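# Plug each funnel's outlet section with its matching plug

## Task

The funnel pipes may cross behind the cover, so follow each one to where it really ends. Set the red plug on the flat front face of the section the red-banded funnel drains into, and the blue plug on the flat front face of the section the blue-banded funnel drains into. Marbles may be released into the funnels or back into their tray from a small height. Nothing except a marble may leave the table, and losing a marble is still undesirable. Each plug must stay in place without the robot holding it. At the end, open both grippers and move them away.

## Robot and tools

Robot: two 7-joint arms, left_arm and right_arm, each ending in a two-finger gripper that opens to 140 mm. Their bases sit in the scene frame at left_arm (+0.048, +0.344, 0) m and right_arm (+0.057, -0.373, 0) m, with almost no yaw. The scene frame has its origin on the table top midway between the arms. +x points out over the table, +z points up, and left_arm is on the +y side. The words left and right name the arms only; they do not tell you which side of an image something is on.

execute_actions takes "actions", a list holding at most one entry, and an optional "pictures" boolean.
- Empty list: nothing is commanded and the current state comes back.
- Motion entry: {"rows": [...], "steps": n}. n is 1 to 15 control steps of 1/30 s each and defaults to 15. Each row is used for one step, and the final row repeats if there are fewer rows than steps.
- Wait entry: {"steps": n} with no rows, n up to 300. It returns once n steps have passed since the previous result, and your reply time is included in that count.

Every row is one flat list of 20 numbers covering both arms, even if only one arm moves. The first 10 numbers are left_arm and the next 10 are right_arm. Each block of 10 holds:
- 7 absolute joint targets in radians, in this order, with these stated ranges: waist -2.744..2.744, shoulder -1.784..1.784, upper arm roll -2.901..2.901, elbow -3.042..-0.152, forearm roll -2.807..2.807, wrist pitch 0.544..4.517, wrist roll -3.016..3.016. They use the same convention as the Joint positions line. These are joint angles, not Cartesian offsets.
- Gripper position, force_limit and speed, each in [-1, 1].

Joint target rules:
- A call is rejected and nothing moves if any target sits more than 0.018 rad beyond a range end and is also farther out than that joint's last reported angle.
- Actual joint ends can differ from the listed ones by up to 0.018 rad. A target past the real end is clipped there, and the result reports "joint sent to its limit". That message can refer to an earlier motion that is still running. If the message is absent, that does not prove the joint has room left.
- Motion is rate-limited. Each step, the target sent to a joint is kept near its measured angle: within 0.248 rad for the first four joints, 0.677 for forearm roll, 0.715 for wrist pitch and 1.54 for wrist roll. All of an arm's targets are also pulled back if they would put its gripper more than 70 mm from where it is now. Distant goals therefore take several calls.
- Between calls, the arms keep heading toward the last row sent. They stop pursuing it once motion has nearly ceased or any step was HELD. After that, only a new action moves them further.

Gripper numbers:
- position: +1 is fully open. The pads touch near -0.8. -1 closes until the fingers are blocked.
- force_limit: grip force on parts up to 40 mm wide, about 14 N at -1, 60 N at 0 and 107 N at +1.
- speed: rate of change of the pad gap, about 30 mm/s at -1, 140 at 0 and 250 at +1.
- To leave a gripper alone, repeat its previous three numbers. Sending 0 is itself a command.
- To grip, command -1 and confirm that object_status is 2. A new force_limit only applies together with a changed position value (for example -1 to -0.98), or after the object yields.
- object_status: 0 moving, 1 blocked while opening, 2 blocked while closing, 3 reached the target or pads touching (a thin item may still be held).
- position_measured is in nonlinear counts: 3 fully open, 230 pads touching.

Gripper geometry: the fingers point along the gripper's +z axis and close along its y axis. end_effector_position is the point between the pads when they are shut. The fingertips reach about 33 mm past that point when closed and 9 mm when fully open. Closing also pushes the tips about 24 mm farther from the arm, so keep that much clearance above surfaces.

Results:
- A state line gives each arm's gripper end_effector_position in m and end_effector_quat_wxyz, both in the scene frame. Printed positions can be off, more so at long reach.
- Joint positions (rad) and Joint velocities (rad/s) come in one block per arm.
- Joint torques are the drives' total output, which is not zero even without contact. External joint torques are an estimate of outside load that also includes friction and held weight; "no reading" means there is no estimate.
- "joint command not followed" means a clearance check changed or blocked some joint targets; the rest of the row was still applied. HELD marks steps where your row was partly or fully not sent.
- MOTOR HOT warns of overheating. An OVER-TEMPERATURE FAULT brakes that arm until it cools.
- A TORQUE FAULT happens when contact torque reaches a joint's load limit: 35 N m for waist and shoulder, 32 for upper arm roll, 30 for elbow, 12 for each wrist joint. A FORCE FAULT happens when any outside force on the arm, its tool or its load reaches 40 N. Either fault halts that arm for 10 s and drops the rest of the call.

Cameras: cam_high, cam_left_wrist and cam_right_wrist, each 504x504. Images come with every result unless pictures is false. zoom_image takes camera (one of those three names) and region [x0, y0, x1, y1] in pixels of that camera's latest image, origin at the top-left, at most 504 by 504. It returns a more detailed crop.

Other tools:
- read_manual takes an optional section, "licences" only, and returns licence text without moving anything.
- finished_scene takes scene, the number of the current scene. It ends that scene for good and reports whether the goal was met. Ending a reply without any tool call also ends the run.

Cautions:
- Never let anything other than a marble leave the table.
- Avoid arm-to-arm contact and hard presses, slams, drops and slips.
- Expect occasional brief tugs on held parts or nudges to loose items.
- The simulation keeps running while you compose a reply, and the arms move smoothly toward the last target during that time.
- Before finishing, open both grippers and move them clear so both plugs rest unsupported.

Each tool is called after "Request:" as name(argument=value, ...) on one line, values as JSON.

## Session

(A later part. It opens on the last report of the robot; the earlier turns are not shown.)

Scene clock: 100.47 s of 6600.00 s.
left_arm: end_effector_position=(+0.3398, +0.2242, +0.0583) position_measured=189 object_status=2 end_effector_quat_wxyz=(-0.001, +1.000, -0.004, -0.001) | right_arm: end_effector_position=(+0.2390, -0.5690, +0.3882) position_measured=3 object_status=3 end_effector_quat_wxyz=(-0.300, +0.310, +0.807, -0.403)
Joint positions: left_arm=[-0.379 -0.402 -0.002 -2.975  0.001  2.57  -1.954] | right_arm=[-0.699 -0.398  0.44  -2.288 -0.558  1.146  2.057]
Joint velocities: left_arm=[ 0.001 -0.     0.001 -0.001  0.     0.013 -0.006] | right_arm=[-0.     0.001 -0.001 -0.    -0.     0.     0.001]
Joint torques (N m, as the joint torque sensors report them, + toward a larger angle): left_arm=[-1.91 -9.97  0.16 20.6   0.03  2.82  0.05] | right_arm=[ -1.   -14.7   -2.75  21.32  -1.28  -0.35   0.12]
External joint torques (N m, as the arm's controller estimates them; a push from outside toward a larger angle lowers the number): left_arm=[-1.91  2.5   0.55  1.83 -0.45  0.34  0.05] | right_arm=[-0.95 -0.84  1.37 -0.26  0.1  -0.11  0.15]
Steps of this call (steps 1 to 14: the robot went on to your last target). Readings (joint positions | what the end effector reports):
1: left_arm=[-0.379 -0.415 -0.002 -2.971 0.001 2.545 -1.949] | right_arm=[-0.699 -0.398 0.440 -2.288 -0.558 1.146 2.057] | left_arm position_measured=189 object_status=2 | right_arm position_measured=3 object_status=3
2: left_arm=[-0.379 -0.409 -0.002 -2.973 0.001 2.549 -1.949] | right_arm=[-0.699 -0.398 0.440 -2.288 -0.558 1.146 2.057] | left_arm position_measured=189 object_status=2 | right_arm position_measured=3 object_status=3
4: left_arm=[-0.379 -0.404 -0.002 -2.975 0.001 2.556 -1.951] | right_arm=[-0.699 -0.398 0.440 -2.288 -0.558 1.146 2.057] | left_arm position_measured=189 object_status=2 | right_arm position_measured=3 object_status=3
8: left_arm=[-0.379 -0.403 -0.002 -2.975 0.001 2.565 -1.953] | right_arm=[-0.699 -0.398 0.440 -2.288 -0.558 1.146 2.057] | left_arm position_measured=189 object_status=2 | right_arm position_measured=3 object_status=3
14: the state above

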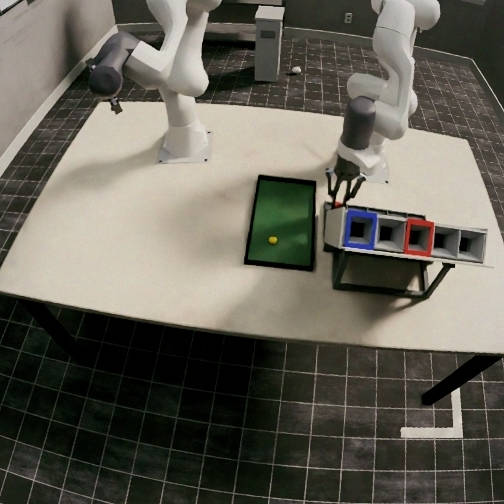

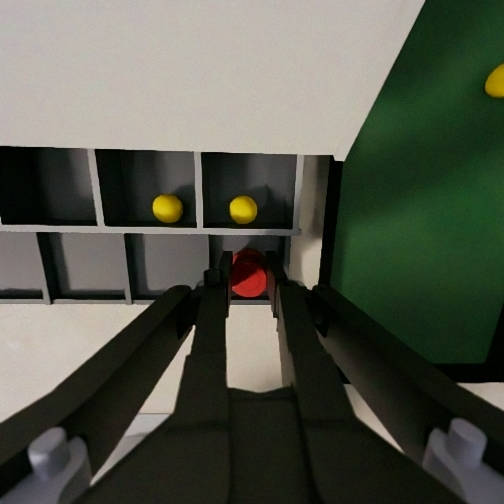

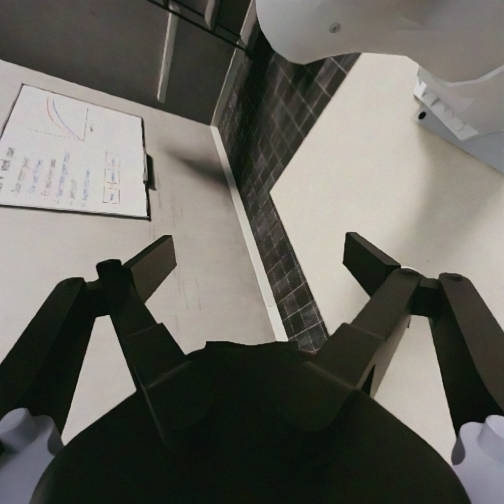

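Request:
execute_actions(actions=[{"rows":[[-0.381,-0.4,0,-2.975,0,2.575,-1.96,-0.25,-0.6,-0.3,-0.7,-0.4,0.442,-2.287,-0.557,1.144,2.057,1,-0.5,0]],"steps":12}])

Request:
execute_actions(actions=[{"rows":[[-0.381,-0.44,0,-2.965,0,2.5,-1.96,-0.25,-0.6,-0.3,-0.7,-0.4,0.442,-2.287,-0.557,1.144,2.057,1,-0.5,0],[-0.381,-0.48,0,-2.955,0,2.44,-1.96,-0.25,-0.6,-0.3,-0.7,-0.4,0.442,-2.287,-0.557,1.144,2.057,1,-0.5,0],[-0.381,-0.52,0,-2.94,0,2.38,-1.96,-0.25,-0.6,-0.3,-0.7,-0.4,0.442,-2.287,-0.557,1.144,2.057,1,-0.5,0],[-0.381,-0.56,0,-2.925,0,2.32,-1.96,-0.25,-0.6,-0.3,-0.7,-0.4,0.442,-2.287,-0.557,1.144,2.057,1,-0.5,0],[-0.381,-0.6,0,-2.905,0,2.27,-1.96,-0.25,-0.6,-0.3,-0.7,-0.4,0.442,-2.287,-0.557,1.144,2.057,1,-0.5,0],[-0.381,-0.63,0,-2.89,0,2.23,-1.96,-0.25,-0.6,-0.3,-0.7,-0.4,0.442,-2.287,-0.557,1.144,2.057,1,-0.5,0],[-0.381,-0.657,0,-2.874,0,2.217,-1.96,-0.25,-0.6,-0.3,-0.7,-0.4,0.442,-2.287,-0.557,1.144,2.057,1,-0.5,0]],"steps":15}], pictures=false)

Request:
execute_actions(actions=[{"rows":[[0.1,-0.751,0,-2.93,0,2.179,-0.8,-0.1,-0.6,-0.3,-0.7,-0.4,0.442,-2.287,-0.557,1.144,2.057,1,-0.5,0]],"steps":15}], pictures=false)

Request:
execute_actions(actions=[{"rows":[[0.688,-0.72,0,-2.88,0,2.16,0.68,-0.1,-0.6,-0.3,-0.7,-0.4,0.442,-2.287,-0.557,1.144,2.057,1,-0.5,0]],"steps":15}], pictures=false)

Request:
execute_actions(actions=[{"rows":[[0.688,-0.45,0,-2.69,0,2.24,0.68,-0.1,-0.6,-0.3,-0.7,-0.4,0.442,-2.287,-0.557,1.144,2.057,1,-0.5,0]],"steps":10}], pictures=false)

Request:
execute_actions(actions=[{"rows":[[0.688,-0.205,0,-2.495,0,2.29,0.68,-0.1,-0.6,-0.3,-0.7,-0.4,0.442,-2.287,-0.557,1.144,2.057,1,-0.5,0]],"steps":15}], pictures=false)

Request:
execute_actions(actions=[{"steps":15}])

Scene clock: 118.93 s of 6600.00 s.
left_arm: end_effector_position=(+0.3405, +0.2239, +0.0585) position_measured=160 object_status=0 end_effector_quat_wxyz=(-0.001, +1.000, -0.003, +0.000) | right_arm: end_effector_position=(+0.2390, -0.5690, +0.3882) position_measured=3 object_status=3 end_effector_quat_wxyz=(-0.300, +0.310, +0.807, -0.403)
Joint positions: left_arm=[-0.379 -0.402 -0.002 -2.975  0.001  2.572 -1.956] | right_arm=[-0.699 -0.398  0.44  -2.288 -0.558  1.146  2.057]
Joint velocities: left_arm=[-0.001 -0.    -0.001  0.    -0.001 -0.     0.001] | right_arm=[ 0.    -0.     0.     0.001  0.     0.     0.002]
Joint torques (N m, as the joint torque sensors report them, + toward a larger angle): left_arm=[ -1.23 -10.48   0.59  20.59   0.15   2.88  -0.02] | right_arm=[ -1.04 -14.83  -1.78  21.19  -1.35  -0.42   0.11]
External joint torques (N m, as the arm's controller estimates them; a push from outside toward a larger angle lowers the number): left_arm=[-1.18  2.03  1.02  1.71 -0.34  0.37 -0.02] | right_arm=[-1.04 -0.86  2.29 -0.45  0.04 -0.18  0.15]
Steps of this call (steps 1 to 30: the robot went on to your last target; steps 31 to 90: nothing new was sent; then 15.07 s passed at rest; steps 91 to 102: all 12 steps of this action). Readings (joint positions | what the end effector reports):
91: left_arm=[-0.379 -0.402 -0.002 -2.975 0.001 2.572 -1.956] | right_arm=[-0.699 -0.398 0.440 -2.288 -0.558 1.146 2.057] | left_arm position_measured=189 object_status=0 | right_arm position_measured=3 object_status=3
92: left_arm=[-0.379 -0.402 -0.002 -2.975 0.001 2.572 -1.956] | right_arm=[-0.699 -0.398 0.440 -2.288 -0.558 1.146 2.057] | left_arm position_measured=188 object_status=0 | right_arm position_measured=3 object_status=3
94: left_arm=[-0.379 -0.402 -0.002 -2.975 0.001 2.572 -1.956] | right_arm=[-0.699 -0.398 0.440 -2.288 -0.558 1.146 2.057] | left_arm position_measured=172 object_status=0 | right_arm position_measured=3 object_status=3
98: left_arm=[-0.379 -0.402 -0.002 -2.975 0.001 2.572 -1.956] | right_arm=[-0.699 -0.398 0.440 -2.288 -0.558 1.146 2.057] | left_arm position_measured=160 object_status=0 | right_arm position_measured=3 object_status=3
102: the state above

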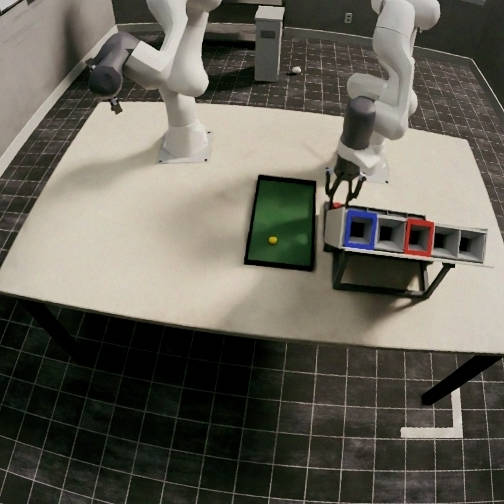

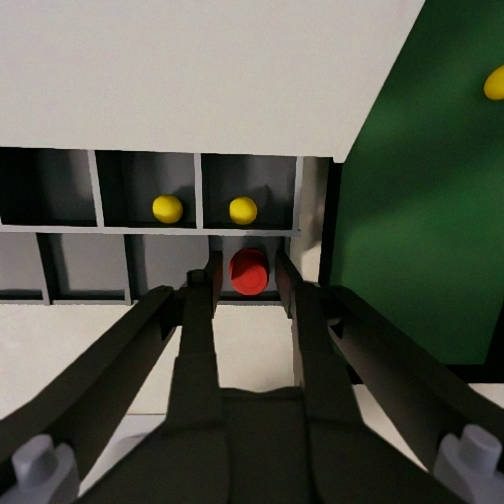

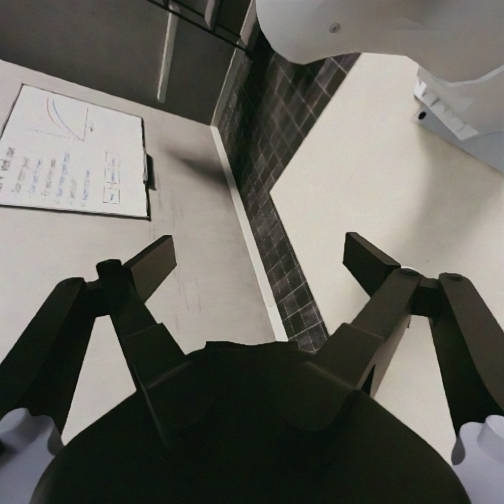

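Scene clock: 119.43 s of 6600.00 s.
left_arm: end_effector_position=(+0.3513, +0.2197, +0.1529) position_measured=160 object_status=3 end_effector_quat_wxyz=(+0.006, +1.000, -0.003, +0.016) | right_arm: end_effector_position=(+0.2390, -0.5690, +0.3882) position_measured=3 object_status=3 end_effector_quat_wxyz=(-0.300, +0.310, +0.807, -0.403)
Joint positions: left_arm=[-0.379 -0.655 -0.002 -2.873  0.001  2.253 -1.956] | right_arm=[-0.699 -0.398  0.44  -2.288 -0.558  1.146  2.057]
Joint velocities: left_arm=[ 0.    -0.     0.    -0.005  0.001 -0.202 -0.002] | right_arm=[ 0.001 -0.    -0.001 -0.001  0.     0.001  0.001]
Joint torques (N m, as the joint torque sensors report them, + toward a larger angle): left_arm=[-1.64 -8.75  0.4  23.85  0.3   2.17 -0.11] | right_arm=[ -0.92 -14.93  -1.33  20.82  -1.34  -0.37   0.17]
External joint torques (N m, as the arm's controller estimates them; a push from outside toward a larger angle lowers the number): left_arm=[-1.64 -0.45  0.99  0.54 -0.42 -0.53 -0.11] | right_arm=[-0.91 -1.01  2.75 -0.81  0.04 -0.14  0.21]
Steps of this call (steps 1 to 15: all 15 steps of this action). Readings (joint positions | what the end effector reports):
1: left_arm=[-0.379 -0.409 -0.002 -2.974 0.001 2.560 -1.956] | right_arm=[-0.699 -0.398 0.440 -2.288 -0.558 1.146 2.057] | left_arm position_measured=160 object_status=0 | right_arm position_measured=3 object_status=3
2: left_arm=[-0.379 -0.425 -0.002 -2.972 0.001 2.538 -1.956] | right_arm=[-0.699 -0.398 0.440 -2.288 -0.558 1.146 2.057] | left_arm position_measured=160 object_status=3 | right_arm position_measured=3 object_status=3
4: left_arm=[-0.379 -0.482 -0.002 -2.956 0.001 2.475 -1.956] | right_arm=[-0.699 -0.398 0.440 -2.288 -0.558 1.146 2.057] | left_arm position_measured=160 object_status=3 | right_arm position_measured=3 object_status=3
8: left_arm=[-0.379 -0.614 -0.002 -2.894 0.001 2.344 -1.956] | right_arm=[-0.699 -0.398 0.440 -2.288 -0.558 1.146 2.057] | left_arm position_measured=160 object_status=3 | right_arm position_measured=3 object_status=3
15: the state above

Scene clock: 119.93 s of 6600.00 s.
left_arm: end_effector_position=(+0.3438, +0.3702, +0.1505) position_measured=141 object_status=3 end_effector_quat_wxyz=(-0.001, +0.976, -0.218, +0.003) | right_arm: end_effector_position=(+0.2390, -0.5690, +0.3882) position_measured=3 object_status=3 end_effector_quat_wxyz=(-0.300, +0.310, +0.807, -0.403)
Joint positions: left_arm=[ 0.096 -0.748  0.002 -2.929  0.001  2.186 -1.045] | right_arm=[-0.699 -0.398  0.44  -2.288 -0.558  1.146  2.057]
Joint velocities: left_arm=[ 0.02  -0.002 -0.008 -0.002  0.    -0.026  0.799] | right_arm=[ 0.     0.001 -0.     0.     0.001 -0.001  0.001]
Joint torques (N m, as the joint torque sensors report them, + toward a larger angle): left_arm=[-0.12 -6.51 -1.68 23.97  0.3   2.33  0.73] | right_arm=[ -0.38 -14.6   -1.65  20.98  -1.27  -0.44   0.11]
External joint torques (N m, as the arm's controller estimates them; a push from outside toward a larger angle lowers the number): left_arm=[ 0.04 -0.99 -0.9   0.68 -0.39 -0.23  0.75] | right_arm=[-0.35 -0.76  2.43 -0.62  0.11 -0.21  0.15]
Steps of this call (steps 1 to 15: all 15 steps of this action). Readings (joint positions | what the end effector reports):
1: left_arm=[-0.331 -0.671 -0.013 -2.884 0.001 2.244 -1.864] | right_arm=[-0.699 -0.398 0.440 -2.288 -0.558 1.146 2.057] | left_arm position_measured=160 object_status=0 | right_arm position_measured=3 object_status=3
2: left_arm=[-0.266 -0.693 -0.011 -2.897 0.001 2.234 -1.773] | right_arm=[-0.699 -0.398 0.440 -2.288 -0.558 1.146 2.057] | left_arm position_measured=155 object_status=0 | right_arm position_measured=3 object_status=3
4: left_arm=[-0.127 -0.723 -0.005 -2.912 0.001 2.220 -1.605] | right_arm=[-0.699 -0.398 0.440 -2.288 -0.558 1.146 2.057] | left_arm position_measured=144 object_status=0 | right_arm position_measured=3 object_status=3
8: left_arm=[0.060 -0.745 0.004 -2.925 0.001 2.200 -1.323] | right_arm=[-0.699 -0.398 0.440 -2.288 -0.558 1.146 2.057] | left_arm position_measured=141 object_status=0 | right_arm position_measured=3 object_status=3
15: the state above

Scene clock: 120.43 s of 6600.00 s.
left_arm: end_effector_position=(+0.2885, +0.5366, +0.1624) position_measured=141 object_status=3 end_effector_quat_wxyz=(-0.003, +0.822, -0.569, +0.002) | right_arm: end_effector_position=(+0.2390, -0.5690, +0.3882) position_measured=3 object_status=3 end_effector_quat_wxyz=(-0.300, +0.310, +0.807, -0.403)
Joint positions: left_arm=[ 0.683 -0.723  0.003 -2.881  0.     2.165  0.315] | right_arm=[-0.699 -0.398  0.44  -2.288 -0.558  1.146  2.057]
Joint velocities: left_arm=[ 0.037  0.001 -0.013 -0.    -0.002 -0.011  1.195] | right_arm=[ 0.002 -0.001 -0.     0.001  0.001 -0.001  0.001]
Joint torques (N m, as the joint torque sensors report them, + toward a larger angle): left_arm=[ 1.51 -3.26 -2.57 25.71  0.5   2.05  0.66] | right_arm=[ -0.87 -14.98  -2.05  21.18  -1.18  -0.37   0.19]
External joint torques (N m, as the arm's controller estimates them; a push from outside toward a larger angle lowers the number): left_arm=[ 1.77  3.21 -1.8   2.3  -0.14 -0.46  0.68] | right_arm=[-0.89 -1.03  2.   -0.44  0.19 -0.13  0.22]
Steps of this call (steps 1 to 15: all 15 steps of this action). Readings (joint positions | what the end effector reports):
1: left_arm=[0.151 -0.742 -0.009 -2.919 0.000 2.181 -0.905] | right_arm=[-0.699 -0.398 0.440 -2.288 -0.558 1.146 2.057] | left_arm position_measured=141 object_status=3 | right_arm position_measured=3 object_status=3
2: left_arm=[0.223 -0.735 -0.008 -2.907 0.000 2.178 -0.761] | right_arm=[-0.699 -0.398 0.440 -2.288 -0.558 1.146 2.057] | left_arm position_measured=141 object_status=3 | right_arm position_measured=3 object_status=3
4: left_arm=[0.368 -0.729 -0.004 -2.891 0.000 2.175 -0.502] | right_arm=[-0.699 -0.398 0.440 -2.288 -0.558 1.146 2.057] | left_arm position_measured=141 object_status=3 | right_arm position_measured=3 object_status=3
8: left_arm=[0.615 -0.725 0.004 -2.881 0.000 2.171 -0.101] | right_arm=[-0.699 -0.398 0.440 -2.288 -0.558 1.146 2.057] | left_arm position_measured=141 object_status=3 | right_arm position_measured=3 object_status=3
15: the state above

Scene clock: 120.77 s of 6600.00 s.
left_arm: end_effector_position=(+0.3375, +0.5767, +0.1598) position_measured=141 object_status=3 end_effector_quat_wxyz=(+0.007, +0.749, -0.663, -0.001) | right_arm: end_effector_position=(+0.2390, -0.5690, +0.3882) position_measured=3 object_status=3 end_effector_quat_wxyz=(-0.300, +0.310, +0.807, -0.403)
Joint positions: left_arm=[ 0.686 -0.454  0.001 -2.695 -0.     2.227  0.555] | right_arm=[-0.699 -0.398  0.44  -2.288 -0.558  1.146  2.057]
Joint velocities: left_arm=[0.001 0.032 0.001 0.045 0.    0.061 0.401] | right_arm=[-0. -0. -0. -0. -0. -0.  0.]
Joint torques (N m, as the joint torque sensors report them, + toward a larger angle): left_arm=[  2.34 -13.38  -1.31  26.74   0.6    2.83   0.44] | right_arm=[ -0.49 -14.02  -1.2   21.17  -1.23  -0.19   0.15]
External joint torques (N m, as the arm's controller estimates them; a push from outside toward a larger angle lowers the number): left_arm=[ 2.27  1.67 -0.99  4.23  0.    0.44  0.44] | right_arm=[-0.47 -0.16  2.88 -0.41  0.14  0.05  0.18]
Steps of this call (steps 1 to 10: all 10 steps of this action). Readings (joint positions | what the end effector reports):
1: left_arm=[0.685 -0.673 0.003 -2.840 -0.000 2.168 0.351] | right_arm=[-0.699 -0.398 0.440 -2.288 -0.558 1.146 2.057] | left_arm position_measured=141 object_status=3 | right_arm position_measured=3 object_status=3
2: left_arm=[0.685 -0.602 0.003 -2.785 -0.000 2.183 0.385] | right_arm=[-0.699 -0.398 0.440 -2.288 -0.558 1.146 2.057] | left_arm position_measured=141 object_status=3 | right_arm position_measured=3 object_status=3
4: left_arm=[0.685 -0.510 0.002 -2.727 -0.000 2.204 0.442] | right_arm=[-0.699 -0.398 0.440 -2.288 -0.558 1.146 2.057] | left_arm position_measured=141 object_status=3 | right_arm position_measured=3 object_status=3
8: left_arm=[0.685 -0.458 0.001 -2.699 -0.000 2.222 0.525] | right_arm=[-0.699 -0.398 0.440 -2.288 -0.558 1.146 2.057] | left_arm position_measured=141 object_status=3 | right_arm position_measured=3 object_status=3
10: the state above

Scene clock: 121.27 s of 6600.00 s.
left_arm: end_effector_position=(+0.3951, +0.6232, +0.1499) position_measured=141 object_status=3 end_effector_quat_wxyz=(+0.002, +0.716, -0.698, +0.000) | right_arm: end_effector_position=(+0.2390, -0.5690, +0.3882) position_measured=3 object_status=3 end_effector_quat_wxyz=(-0.300, +0.310, +0.807, -0.403)
Joint positions: left_arm=[ 0.686 -0.208  0.001 -2.497 -0.001  2.284  0.652] | right_arm=[-0.699 -0.398  0.44  -2.288 -0.558  1.146  2.057]
Joint velocities: left_arm=[-0.     0.001 -0.     0.005  0.002  0.018  0.08 ] | right_arm=[-0.001 -0.    -0.    -0.    -0.001  0.001 -0.001]
Joint torques (N m, as the joint torque sensors report them, + toward a larger angle): left_arm=[  1.12 -20.91  -1.25  25.13   0.69   2.85   0.42] | right_arm=[ -1.38 -13.83  -1.07  22.07  -1.25  -0.42   0.17]
External joint torques (N m, as the arm's controller estimates them; a push from outside toward a larger angle lowers the number): left_arm=[ 1.13  1.71 -1.04  3.01  0.1   0.43  0.42] | right_arm=[-1.25  0.04  3.13  0.49  0.14 -0.18  0.2 ]
Steps of this call (steps 1 to 15: all 15 steps of this action). Readings (joint positions | what the end effector reports):
1: left_arm=[0.686 -0.408 0.001 -2.651 -0.001 2.229 0.566] | right_arm=[-0.699 -0.398 0.440 -2.288 -0.558 1.146 2.057] | left_arm position_measured=141 object_status=3 | right_arm position_measured=3 object_status=3
2: left_arm=[0.686 -0.343 0.001 -2.594 -0.001 2.242 0.578] | right_arm=[-0.699 -0.398 0.440 -2.288 -0.558 1.146 2.057] | left_arm position_measured=141 object_status=3 | right_arm position_measured=3 object_status=3
4: left_arm=[0.686 -0.259 0.001 -2.534 -0.001 2.260 0.597] | right_arm=[-0.699 -0.398 0.440 -2.288 -0.558 1.146 2.057] | left_arm position_measured=141 object_status=3 | right_arm position_measured=3 object_status=3
8: left_arm=[0.686 -0.212 0.001 -2.505 -0.001 2.275 0.625] | right_arm=[-0.699 -0.398 0.440 -2.288 -0.558 1.146 2.057] | left_arm position_measured=141 object_status=3 | right_arm position_measured=3 object_status=3
15: the state above

Scene clock: 121.77 s of 6600.00 s.
left_arm: end_effector_position=(+0.3959, +0.6238, +0.1501) position_measured=141 object_status=3 end_effector_quat_wxyz=(+0.001, +0.709, -0.705, +0.000) | right_arm: end_effector_position=(+0.2390, -0.5690, +0.3882) position_measured=3 object_status=3 end_effector_quat_wxyz=(-0.300, +0.310, +0.807, -0.403)
Joint positions: left_arm=[ 0.686 -0.208  0.001 -2.496 -0.001  2.287  0.671] | right_arm=[-0.699 -0.398  0.44  -2.288 -0.558  1.146  2.057]
Joint velocities: left_arm=[ 0.    -0.    -0.     0.001  0.     0.001  0.014] | right_arm=[ 0.    -0.001  0.     0.001  0.    -0.     0.001]
Joint torques (N m, as the joint torque sensors report them, + toward a larger angle): left_arm=[  0.73 -20.24  -1.36  23.95   0.54   2.92   0.4 ] | right_arm=[ -0.85 -14.69  -1.41  21.02  -1.29  -0.26   0.19]
External joint torques (N m, as the arm's controller estimates them; a push from outside toward a larger angle lowers the number): left_arm=[ 0.69  2.64 -1.22  1.61 -0.06  0.45  0.4 ] | right_arm=[-0.87 -0.75  2.63 -0.63  0.09 -0.03  0.23]
Steps of this call (steps 1 to 15: the robot went on to your last target). Readings (joint positions | what the end effector reports):
1: left_arm=[0.686 -0.208 0.001 -2.496 -0.001 2.285 0.655] | right_arm=[-0.699 -0.398 0.440 -2.288 -0.558 1.146 2.057] | left_arm position_measured=141 object_status=3 | right_arm position_measured=3 object_status=3
2: left_arm=[0.686 -0.208 0.001 -2.496 -0.001 2.285 0.657] | right_arm=[-0.699 -0.398 0.440 -2.288 -0.558 1.146 2.057] | left_arm position_measured=141 object_status=3 | right_arm position_measured=3 object_status=3
4: left_arm=[0.686 -0.208 0.001 -2.496 -0.001 2.286 0.661] | right_arm=[-0.699 -0.398 0.440 -2.288 -0.558 1.146 2.057] | left_arm position_measured=141 object_status=3 | right_arm position_measured=3 object_status=3
8: left_arm=[0.686 -0.208 0.001 -2.496 -0.001 2.287 0.666] | right_arm=[-0.699 -0.398 0.440 -2.288 -0.558 1.146 2.057] | left_arm position_measured=141 object_status=3 | right_arm position_measured=3 object_status=3
15: the state above

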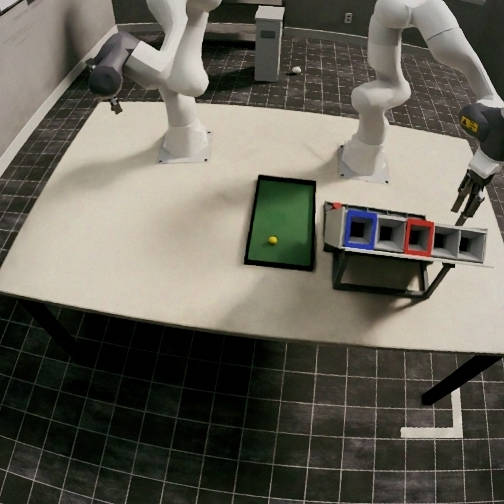

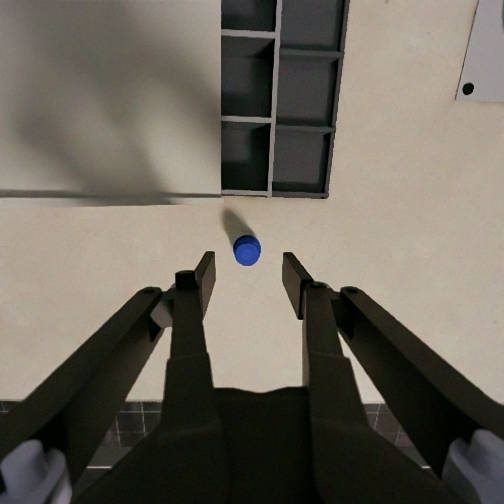

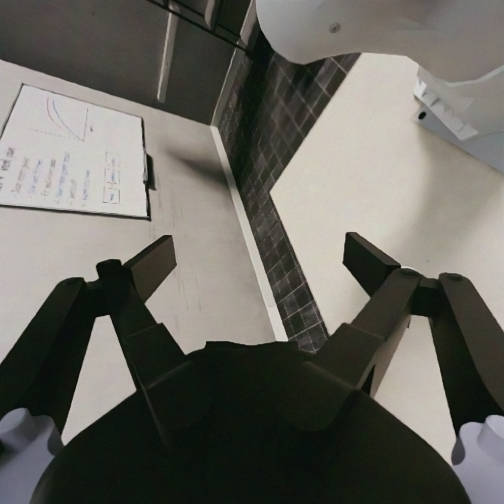

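Request:
execute_actions(actions=[{"rows":[[0.695,-0.19,0,-2.505,0,2.37,0.68,-0.1,-0.6,-0.3,-0.7,-0.4,0.442,-2.287,-0.557,1.144,2.057,1,-0.5,0],[0.695,-0.17,0,-2.515,0,2.41,0.68,-0.1,-0.6,-0.3,-0.7,-0.4,0.442,-2.287,-0.557,1.144,2.057,1,-0.5,0],[0.695,-0.145,0,-2.525,0,2.44,0.68,-0.1,-0.6,-0.3,-0.7,-0.4,0.442,-2.287,-0.557,1.144,2.057,1,-0.5,0],[0.695,-0.12,0,-2.535,0,2.475,0.68,-0.1,-0.6,-0.3,-0.7,-0.4,0.442,-2.287,-0.557,1.144,2.057,1,-0.5,0],[0.695,-0.095,0,-2.543,0,2.51,0.68,-0.1,-0.6,-0.3,-0.7,-0.4,0.442,-2.287,-0.557,1.144,2.057,1,-0.5,0],[0.695,-0.07,0,-2.55,0,2.54,0.68,-0.1,-0.6,-0.3,-0.7,-0.4,0.442,-2.287,-0.557,1.144,2.057,1,-0.5,0],[0.695,-0.045,0,-2.557,0,2.565,0.68,-0.1,-0.6,-0.3,-0.7,-0.4,0.442,-2.287,-0.557,1.144,2.057,1,-0.5,0],[0.695,-0.025,0,-2.562,0,2.578,0.68,-0.1,-0.6,-0.3,-0.7,-0.4,0.442,-2.287,-0.557,1.144,2.057,1,-0.5,0],[0.695,-0.005,0,-2.566,0,2.578,0.68,-0.1,-0.6,-0.3,-0.7,-0.4,0.442,-2.287,-0.557,1.144,2.057,1,-0.5,0],[0.695,0.01,0,-2.568,0,2.578,0.68,-0.1,-0.6,-0.3,-0.7,-0.4,0.442,-2.287,-0.557,1.144,2.057,1,-0.5,0]],"steps":15}], pictures=false)

Request:
execute_actions(actions=[{"steps":10}], pictures=false)

Request:
execute_actions(actions=[{"rows":[[0.695,0.01,0,-2.568,0,2.578,0.68,-1,-0.6,-0.3,-0.7,-0.4,0.442,-2.287,-0.557,1.144,2.057,1,-0.5,0]],"steps":15}])

Scene clock: 131.33 s of 6600.00 s.
left_arm: end_effector_position=(+0.3865, +0.6198, +0.0458) position_measured=141 object_status=3 end_effector_quat_wxyz=(+0.017, +0.710, -0.704, -0.002) | right_arm: end_effector_position=(+0.2390, -0.5690, +0.3882) position_measured=3 object_status=3 end_effector_quat_wxyz=(-0.300, +0.310, +0.807, -0.403)
Joint positions: left_arm=[ 0.693  0.009  0.001 -2.571 -0.001  2.546  0.676] | right_arm=[-0.699 -0.398  0.44  -2.288 -0.558  1.146  2.057]
Joint velocities: left_arm=[ 0.001  0.012  0.    -0.     0.001  0.173 -0.   ] | right_arm=[ 0.     0.001 -0.001  0.    -0.001 -0.    -0.001]
Joint torques (N m, as the joint torque sensors report them, + toward a larger angle): left_arm=[  1.31 -27.13  -0.65  22.23   0.53   2.81   0.3 ] | right_arm=[ -0.77 -14.38  -1.59  20.73  -1.28  -0.4    0.07]
External joint torques (N m, as the arm's controller estimates them; a push from outside toward a larger angle lowers the number): left_arm=[ 1.26  1.37 -0.72  2.18  0.11  0.31  0.3 ] | right_arm=[-0.77 -0.48  2.47 -0.89  0.1  -0.16  0.11]
Steps of this call (steps 1 to 15: the robot went on to your last target; steps 16 to 90: nothing new was sent; then 6.07 s passed at rest; steps 91 to 105: all 15 steps of this action). Readings (joint positions | what the end effector reports):
91: left_arm=[0.688 -0.205 0.001 -2.498 -0.001 2.301 0.676] | right_arm=[-0.699 -0.398 0.440 -2.288 -0.558 1.146 2.057] | left_arm position_measured=141 object_status=3 | right_arm position_measured=3 object_status=3
92: left_arm=[0.689 -0.199 0.001 -2.500 -0.001 2.320 0.676] | right_arm=[-0.699 -0.398 0.440 -2.288 -0.558 1.146 2.057] | left_arm position_measured=141 object_status=3 | right_arm position_measured=3 object_status=3
94: left_arm=[0.691 -0.171 0.001 -2.511 -0.001 2.366 0.676] | right_arm=[-0.699 -0.398 0.440 -2.288 -0.558 1.146 2.057] | left_arm position_measured=141 object_status=3 | right_arm position_measured=3 object_status=3
98: left_arm=[0.693 -0.077 0.001 -2.544 -0.001 2.468 0.676] | right_arm=[-0.699 -0.398 0.440 -2.288 -0.558 1.146 2.057] | left_arm position_measured=141 object_status=3 | right_arm position_measured=3 object_status=3
105: the state above

Scene clock: 131.67 s of 6600.00 s.
left_arm: end_effector_position=(+0.3935, +0.6255, +0.0483) position_measured=141 object_status=3 end_effector_quat_wxyz=(+0.004, +0.710, -0.704, -0.000) | right_arm: end_effector_position=(+0.2390, -0.5690, +0.3882) position_measured=3 object_status=3 end_effector_quat_wxyz=(-0.300, +0.310, +0.807, -0.403)
Joint positions: left_arm=[ 0.693  0.009  0.001 -2.569 -0.001  2.571  0.676] | right_arm=[-0.699 -0.398  0.44  -2.288 -0.558  1.146  2.057]
Joint velocities: left_arm=[ 0.002  0.    -0.002 -0.     0.001  0.024 -0.001] | right_arm=[ 0.001 -0.     0.    -0.     0.    -0.    -0.001]
Joint torques (N m, as the joint torque sensors report them, + toward a larger angle): left_arm=[  1.85 -26.28  -1.02  20.64   0.47   2.7    0.44] | right_arm=[ -1.01 -15.43  -1.16  21.47  -1.31  -0.33   0.14]
External joint torques (N m, as the arm's controller estimates them; a push from outside toward a larger angle lowers the number): left_arm=[ 1.87  0.41 -1.01  2.03  0.05  0.28  0.44] | right_arm=[-0.98 -1.61  2.92 -0.1   0.07 -0.1   0.18]
Steps of this call (steps 1 to 10: the robot went on to your last target). Readings (joint positions | what the end effector reports):
1: left_arm=[0.693 0.009 0.001 -2.570 -0.001 2.551 0.676] | right_arm=[-0.699 -0.398 0.440 -2.288 -0.558 1.146 2.057] | left_arm position_measured=141 object_status=3 | right_arm position_measured=3 object_status=3
2: left_arm=[0.693 0.009 0.001 -2.570 -0.001 2.555 0.676] | right_arm=[-0.699 -0.398 0.440 -2.288 -0.558 1.146 2.057] | left_arm position_measured=141 object_status=3 | right_arm position_measured=3 object_status=3
4: left_arm=[0.693 0.009 0.001 -2.569 -0.001 2.562 0.676] | right_arm=[-0.699 -0.398 0.440 -2.288 -0.558 1.146 2.057] | left_arm position_measured=141 object_status=3 | right_arm position_measured=3 object_status=3
8: left_arm=[0.693 0.009 0.001 -2.569 -0.001 2.569 0.676] | right_arm=[-0.699 -0.398 0.440 -2.288 -0.558 1.146 2.057] | left_arm position_measured=141 object_status=3 | right_arm position_measured=3 object_status=3
10: the state above

Scene clock: 132.17 s of 6600.00 s.
left_arm: end_effector_position=(+0.3945, +0.6263, +0.0487) position_measured=189 object_status=2 end_effector_quat_wxyz=(+0.002, +0.710, -0.704, -0.000) | right_arm: end_effector_position=(+0.2390, -0.5690, +0.3882) position_measured=3 object_status=3 end_effector_quat_wxyz=(-0.300, +0.310, +0.807, -0.403)
Joint positions: left_arm=[ 0.693  0.009  0.001 -2.569 -0.001  2.575  0.676] | right_arm=[-0.699 -0.398  0.44  -2.288 -0.558  1.146  2.057]
Joint velocities: left_arm=[-0.     0.    -0.    -0.001 -0.    -0.    -0.   ] | right_arm=[-0.001 -0.    -0.002 -0.     0.002 -0.     0.001]
Joint torques (N m, as the joint torque sensors report them, + toward a larger angle): left_arm=[  1.82 -26.48  -0.26  21.59   0.51   2.85   0.29] | right_arm=[ -0.94 -14.73  -1.86  21.83  -1.27  -0.48   0.12]
External joint torques (N m, as the arm's controller estimates them; a push from outside toward a larger angle lowers the number): left_arm=[ 1.83  0.29 -0.26  2.9   0.09  0.4   0.29] | right_arm=[-0.84 -0.91  2.3   0.27  0.11 -0.23  0.16]
Steps of this call (steps 1 to 15: all 15 steps of this action). Readings (joint positions | what the end effector reports):
1: left_arm=[0.693 0.009 0.001 -2.569 -0.001 2.572 0.676] | right_arm=[-0.699 -0.398 0.440 -2.288 -0.558 1.146 2.057] | left_arm position_measured=141 object_status=0 | right_arm position_measured=3 object_status=3
2: left_arm=[0.693 0.009 0.001 -2.569 -0.001 2.573 0.676] | right_arm=[-0.699 -0.398 0.440 -2.288 -0.558 1.146 2.057] | left_arm position_measured=146 object_status=0 | right_arm position_measured=3 object_status=3
4: left_arm=[0.693 0.009 0.001 -2.569 -0.001 2.574 0.676] | right_arm=[-0.699 -0.398 0.440 -2.288 -0.558 1.146 2.057] | left_arm position_measured=158 object_status=0 | right_arm position_measured=3 object_status=3
8: left_arm=[0.693 0.009 0.001 -2.569 -0.001 2.575 0.676] | right_arm=[-0.699 -0.398 0.440 -2.288 -0.558 1.146 2.057] | left_arm position_measured=181 object_status=0 | right_arm position_measured=3 object_status=3
15: the state above

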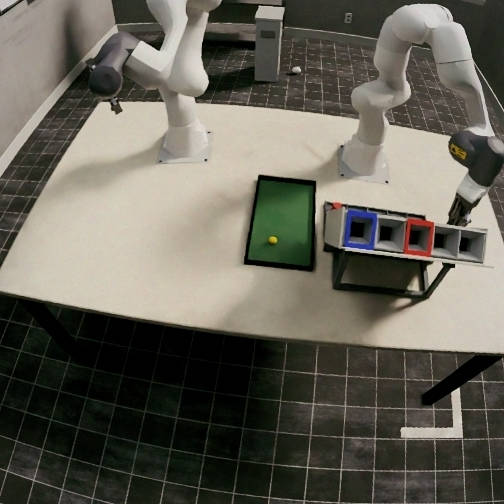

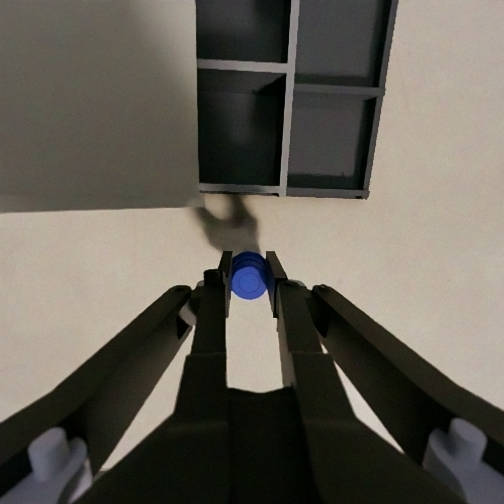

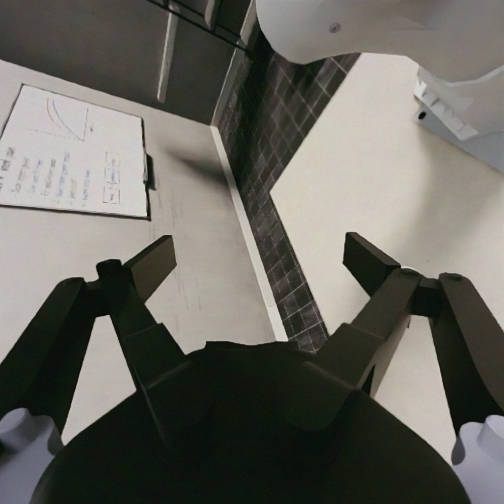

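Request:
execute_actions(actions=[{"rows":[[0.695,-0.04,0,-2.568,0,2.48,0.68,-1,-0.6,-0.3,-0.7,-0.4,0.442,-2.287,-0.557,1.144,2.057,1,-0.5,0],[0.695,-0.09,0,-2.565,0,2.42,0.68,-1,-0.6,-0.3,-0.7,-0.4,0.442,-2.287,-0.557,1.144,2.057,1,-0.5,0],[0.695,-0.14,0,-2.56,0,2.36,0.68,-1,-0.6,-0.3,-0.7,-0.4,0.442,-2.287,-0.557,1.144,2.057,1,-0.5,0],[0.695,-0.19,0,-2.55,0,2.31,0.68,-1,-0.6,-0.3,-0.7,-0.4,0.442,-2.287,-0.557,1.144,2.057,1,-0.5,0],[0.695,-0.25,0,-2.54,0,2.27,0.68,-1,-0.6,-0.3,-0.7,-0.4,0.442,-2.287,-0.557,1.144,2.057,1,-0.5,0]],"steps":11}], pictures=false)

Request:
execute_actions(actions=[{"rows":[[0.695,-0.5,0,-2.73,0,2.2,0.3,-1,-0.6,-0.3,-0.7,-0.4,0.442,-2.287,-0.557,1.144,2.057,1,-0.5,0]],"steps":8}], pictures=false)

Request:
execute_actions(actions=[{"rows":[[0.695,-0.751,0,-2.93,0,2.179,-0.6,-1,-0.6,-0.3,-0.7,-0.4,0.442,-2.287,-0.557,1.144,2.057,1,-0.5,0]],"steps":12}], pictures=false)

Request:
execute_actions(actions=[{"rows":[[-0.14,-0.751,0,-2.93,0,2.179,-1.72,-1,-0.6,-0.3,-0.7,-0.4,0.442,-2.287,-0.557,1.144,2.057,1,-0.5,0]],"steps":15}], pictures=false)

Request:
execute_actions(actions=[{"steps":25}])

Scene clock: 140.27 s of 6600.00 s.
left_arm: end_effector_position=(+0.3951, +0.6267, +0.1569) position_measured=189 object_status=2 end_effector_quat_wxyz=(-0.022, +0.710, -0.704, +0.003) | right_arm: end_effector_position=(+0.2390, -0.5690, +0.3882) position_measured=3 object_status=3 end_effector_quat_wxyz=(-0.300, +0.310, +0.807, -0.403)
Joint positions: left_arm=[ 0.693 -0.251  0.001 -2.533 -0.001  2.326  0.676] | right_arm=[-0.699 -0.398  0.44  -2.288 -0.558  1.146  2.057]
Joint velocities: left_arm=[ 0.    -0.027 -0.001 -0.019 -0.    -0.307 -0.   ] | right_arm=[ 0.002 -0.001  0.     0.001  0.002  0.     0.002]
Joint torques (N m, as the joint torque sensors report them, + toward a larger angle): left_arm=[  1.08 -18.66  -1.08  21.99   0.65   1.84   0.31] | right_arm=[ -0.48 -15.13  -2.23  21.76  -1.36  -0.35   0.2 ]
External joint torques (N m, as the arm's controller estimates them; a push from outside toward a larger angle lowers the number): left_arm=[ 1.1  -0.79 -0.83  1.8   0.06 -0.41  0.31] | right_arm=[-0.55 -1.2   1.77  0.11  0.01 -0.12  0.24]
Steps of this call (steps 1 to 15: the robot went on to your last target; steps 16 to 90: nothing new was sent; then 4.73 s passed at rest; steps 91 to 101: all 11 steps of this action). Readings (joint positions | what the end effector reports):
91: left_arm=[0.693 0.002 0.001 -2.570 -0.001 2.559 0.676] | right_arm=[-0.699 -0.398 0.440 -2.288 -0.558 1.146 2.057] | left_arm position_measured=189 object_status=2 | right_arm position_measured=3 object_status=3
92: left_arm=[0.693 -0.018 0.001 -2.572 -0.001 2.534 0.676] | right_arm=[-0.699 -0.398 0.440 -2.288 -0.558 1.146 2.057] | left_arm position_measured=189 object_status=2 | right_arm position_measured=3 object_status=3
94: left_arm=[0.693 -0.087 0.001 -2.570 -0.001 2.467 0.676] | right_arm=[-0.699 -0.398 0.440 -2.288 -0.558 1.146 2.057] | left_arm position_measured=189 object_status=2 | right_arm position_measured=3 object_status=3
98: left_arm=[0.693 -0.230 0.001 -2.538 -0.001 2.364 0.676] | right_arm=[-0.699 -0.398 0.440 -2.288 -0.558 1.146 2.057] | left_arm position_measured=189 object_status=2 | right_arm position_measured=3 object_status=3
101: the state above

Scene clock: 140.53 s of 6600.00 s.
left_arm: end_effector_position=(+0.3319, +0.5753, +0.1627) position_measured=189 object_status=2 end_effector_quat_wxyz=(-0.000, +0.779, -0.627, +0.000) | right_arm: end_effector_position=(+0.2390, -0.5690, +0.3882) position_measured=3 object_status=3 end_effector_quat_wxyz=(-0.300, +0.310, +0.807, -0.403)
Joint positions: left_arm=[ 0.693 -0.491  0.    -2.72  -0.     2.229  0.467] | right_arm=[-0.699 -0.398  0.44  -2.288 -0.558  1.146  2.057]
Joint velocities: left_arm=[ 0.001 -0.112 -0.001 -0.119 -0.    -0.165 -0.54 ] | right_arm=[ 0.001 -0.     0.     0.     0.001 -0.001  0.   ]
Joint torques (N m, as the joint torque sensors report them, + toward a larger angle): left_arm=[  0.86 -11.73  -1.25  24.25   0.72   2.11  -0.31] | right_arm=[ -0.79 -14.63  -1.92  21.79  -1.28  -0.3    0.18]
External joint torques (N m, as the arm's controller estimates them; a push from outside toward a larger angle lowers the number): left_arm=[ 0.91 -0.24 -0.75  1.26  0.06 -0.45 -0.31] | right_arm=[-0.77 -0.73  2.16  0.13  0.09 -0.07  0.22]
Steps of this call (steps 1 to 8: all 8 steps of this action). Readings (joint positions | what the end effector reports):
1: left_arm=[0.693 -0.286 0.000 -2.569 -0.000 2.314 0.649] | right_arm=[-0.699 -0.398 0.440 -2.288 -0.558 1.146 2.057] | left_arm position_measured=189 object_status=2 | right_arm position_measured=3 object_status=3
2: left_arm=[0.693 -0.344 0.000 -2.619 -0.000 2.295 0.618] | right_arm=[-0.699 -0.398 0.440 -2.288 -0.558 1.146 2.057] | left_arm position_measured=189 object_status=2 | right_arm position_measured=3 object_status=3
4: left_arm=[0.693 -0.436 0.000 -2.683 -0.000 2.263 0.557] | right_arm=[-0.699 -0.398 0.440 -2.288 -0.558 1.146 2.057] | left_arm position_measured=189 object_status=2 | right_arm position_measured=3 object_status=3
8: the state above

Scene clock: 140.93 s of 6600.00 s.
left_arm: end_effector_position=(+0.2781, +0.5317, +0.1503) position_measured=189 object_status=2 end_effector_quat_wxyz=(-0.002, +0.958, -0.287, +0.001) | right_arm: end_effector_position=(+0.2390, -0.5690, +0.3882) position_measured=3 object_status=3 end_effector_quat_wxyz=(-0.300, +0.310, +0.807, -0.403)
Joint positions: left_arm=[ 0.693 -0.747 -0.    -2.928  0.     2.185 -0.306] | right_arm=[-0.699 -0.398  0.44  -2.288 -0.558  1.146  2.057]
Joint velocities: left_arm=[-0.001 -0.014  0.001 -0.016 -0.    -0.022 -0.961] | right_arm=[-0.001 -0.001 -0.     0.002 -0.    -0.    -0.001]
Joint torques (N m, as the joint torque sensors report them, + toward a larger angle): left_arm=[ 1.76 -6.03 -0.03 24.55  0.6   2.29 -0.18] | right_arm=[ -0.58 -14.55  -1.56  22.38  -1.29  -0.37   0.12]
External joint torques (N m, as the arm's controller estimates them; a push from outside toward a larger angle lowers the number): left_arm=[ 1.79 -0.56  0.6   1.12 -0.07 -0.28 -0.19] | right_arm=[-0.58 -0.56  2.52  0.67  0.1  -0.14  0.16]
Steps of this call (steps 1 to 12: all 12 steps of this action). Readings (joint positions | what the end effector reports):
1: left_arm=[0.693 -0.539 -0.000 -2.766 0.000 2.227 0.370] | right_arm=[-0.699 -0.398 0.440 -2.288 -0.558 1.146 2.057] | left_arm position_measured=189 object_status=2 | right_arm position_measured=3 object_status=3
2: left_arm=[0.693 -0.609 -0.000 -2.824 0.000 2.217 0.270] | right_arm=[-0.699 -0.398 0.440 -2.288 -0.558 1.146 2.057] | left_arm position_measured=189 object_status=2 | right_arm position_measured=3 object_status=3
4: left_arm=[0.693 -0.696 -0.000 -2.887 0.000 2.202 0.100] | right_arm=[-0.699 -0.398 0.440 -2.288 -0.558 1.146 2.057] | left_arm position_measured=189 object_status=2 | right_arm position_measured=3 object_status=3
8: left_arm=[0.693 -0.741 -0.000 -2.922 0.000 2.190 -0.147] | right_arm=[-0.699 -0.398 0.440 -2.288 -0.558 1.146 2.057] | left_arm position_measured=189 object_status=2 | right_arm position_measured=3 object_status=3
12: the state above

Scene clock: 141.43 s of 6600.00 s.
left_arm: end_effector_position=(+0.3412, +0.3035, +0.1503) position_measured=189 object_status=2 end_effector_quat_wxyz=(-0.002, +0.990, -0.143, +0.001) | right_arm: end_effector_position=(+0.2390, -0.5690, +0.3882) position_measured=3 object_status=3 end_effector_quat_wxyz=(-0.300, +0.310, +0.807, -0.403)
Joint positions: left_arm=[-0.127 -0.749 -0.004 -2.929  0.001  2.183 -1.425] | right_arm=[-0.699 -0.398  0.44  -2.288 -0.558  1.146  2.057]
Joint velocities: left_arm=[-0.159 -0.     0.016 -0.001  0.001 -0.007 -0.965] | right_arm=[-0.002 -0.001 -0.     0.001  0.001 -0.    -0.   ]
Joint torques (N m, as the joint torque sensors report them, + toward a larger angle): left_arm=[ 0.73 -6.23  0.88 24.88  0.38  2.28 -0.29] | right_arm=[ -1.21 -15.02  -2.09  21.91  -1.29  -0.3    0.11]
External joint torques (N m, as the arm's controller estimates them; a push from outside toward a larger angle lowers the number): left_arm=[-0.57 -0.71  0.69  1.69 -0.35 -0.24 -0.3 ] | right_arm=[-1.19 -1.06  1.99  0.25  0.09 -0.06  0.15]
Steps of this call (steps 1 to 15: all 15 steps of this action). Readings (joint positions | what the end effector reports):
1: left_arm=[0.638 -0.748 0.011 -2.929 0.001 2.185 -0.438] | right_arm=[-0.699 -0.398 0.440 -2.288 -0.558 1.146 2.057] | left_arm position_measured=189 object_status=2 | right_arm position_measured=3 object_status=3
2: left_arm=[0.563 -0.748 0.009 -2.929 0.001 2.184 -0.562] | right_arm=[-0.699 -0.398 0.440 -2.288 -0.558 1.146 2.057] | left_arm position_measured=189 object_status=2 | right_arm position_measured=3 object_status=3
4: left_arm=[0.414 -0.748 0.004 -2.929 0.001 2.184 -0.776] | right_arm=[-0.699 -0.398 0.440 -2.288 -0.558 1.146 2.057] | left_arm position_measured=189 object_status=2 | right_arm position_measured=3 object_status=3
8: left_arm=[0.113 -0.749 0.001 -2.929 0.001 2.184 -1.094] | right_arm=[-0.699 -0.398 0.440 -2.288 -0.558 1.146 2.057] | left_arm position_measured=189 object_status=2 | right_arm position_measured=3 object_status=3
15: the state above

Scene clock: 142.27 s of 6600.00 s.
left_arm: end_effector_position=(+0.3402, +0.3006, +0.1500) position_measured=189 object_status=2 end_effector_quat_wxyz=(-0.001, +1.000, -0.012, +0.001) | right_arm: end_effector_position=(+0.2390, -0.5690, +0.3882) position_measured=3 object_status=3 end_effector_quat_wxyz=(-0.300, +0.310, +0.807, -0.403)
Joint positions: left_arm=[-0.138 -0.749 -0.002 -2.929  0.001  2.181 -1.697] | right_arm=[-0.699 -0.398  0.44  -2.288 -0.558  1.146  2.057]
Joint velocities: left_arm=[-0.001  0.001  0.001 -0.    -0.001 -0.001 -0.062] | right_arm=[-0.    -0.001  0.001  0.     0.     0.001  0.002]
Joint torques (N m, as the joint torque sensors report them, + toward a larger angle): left_arm=[-1.56 -5.9  -0.09 24.22  0.41  2.2  -0.15] | right_arm=[ -0.41 -14.76  -1.13  21.15  -1.23  -0.38   0.23]
External joint torques (N m, as the arm's controller estimates them; a push from outside toward a larger angle lowers the number): left_arm=[-1.56 -0.47  0.55  1.05 -0.31 -0.32 -0.15] | right_arm=[-0.43 -0.83  2.91 -0.45  0.15 -0.15  0.27]
Steps of this call (steps 1 to 25: the robot went on to your last target). Readings (joint positions | what the end effector reports):
1: left_arm=[-0.131 -0.749 -0.004 -2.929 0.001 2.183 -1.455] | right_arm=[-0.699 -0.398 0.440 -2.288 -0.558 1.146 2.057] | left_arm position_measured=189 object_status=2 | right_arm position_measured=3 object_status=3
2: left_arm=[-0.133 -0.749 -0.003 -2.929 0.001 2.182 -1.482] | right_arm=[-0.699 -0.398 0.440 -2.288 -0.558 1.146 2.057] | left_arm position_measured=189 object_status=2 | right_arm position_measured=3 object_status=3
4: left_arm=[-0.136 -0.749 -0.003 -2.929 0.001 2.182 -1.528] | right_arm=[-0.699 -0.398 0.440 -2.288 -0.558 1.146 2.057] | left_arm position_measured=189 object_status=2 | right_arm position_measured=3 object_status=3
8: left_arm=[-0.137 -0.749 -0.002 -2.929 0.001 2.182 -1.595] | right_arm=[-0.699 -0.398 0.440 -2.288 -0.558 1.146 2.057] | left_arm position_measured=189 object_status=2 | right_arm position_measured=3 object_status=3
25: the state above

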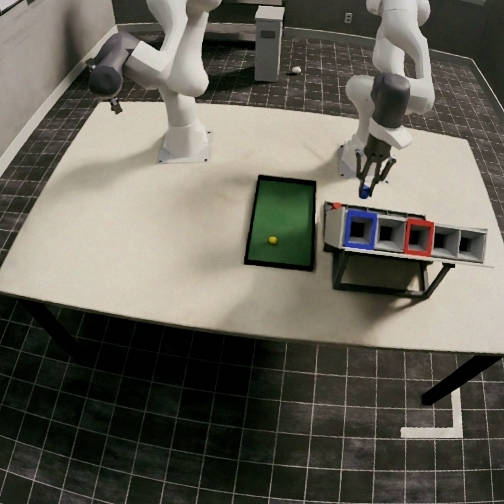

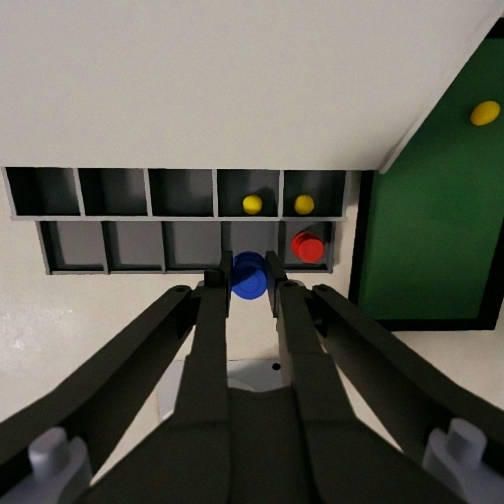

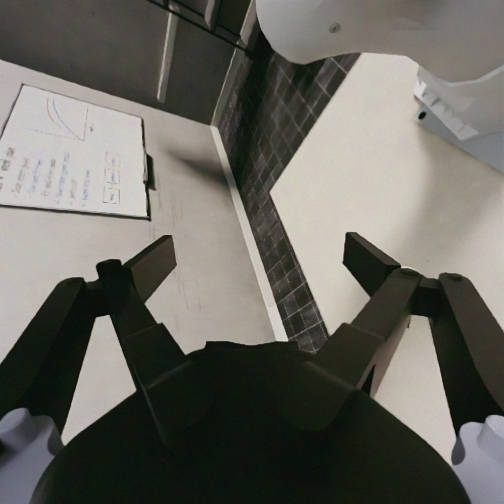

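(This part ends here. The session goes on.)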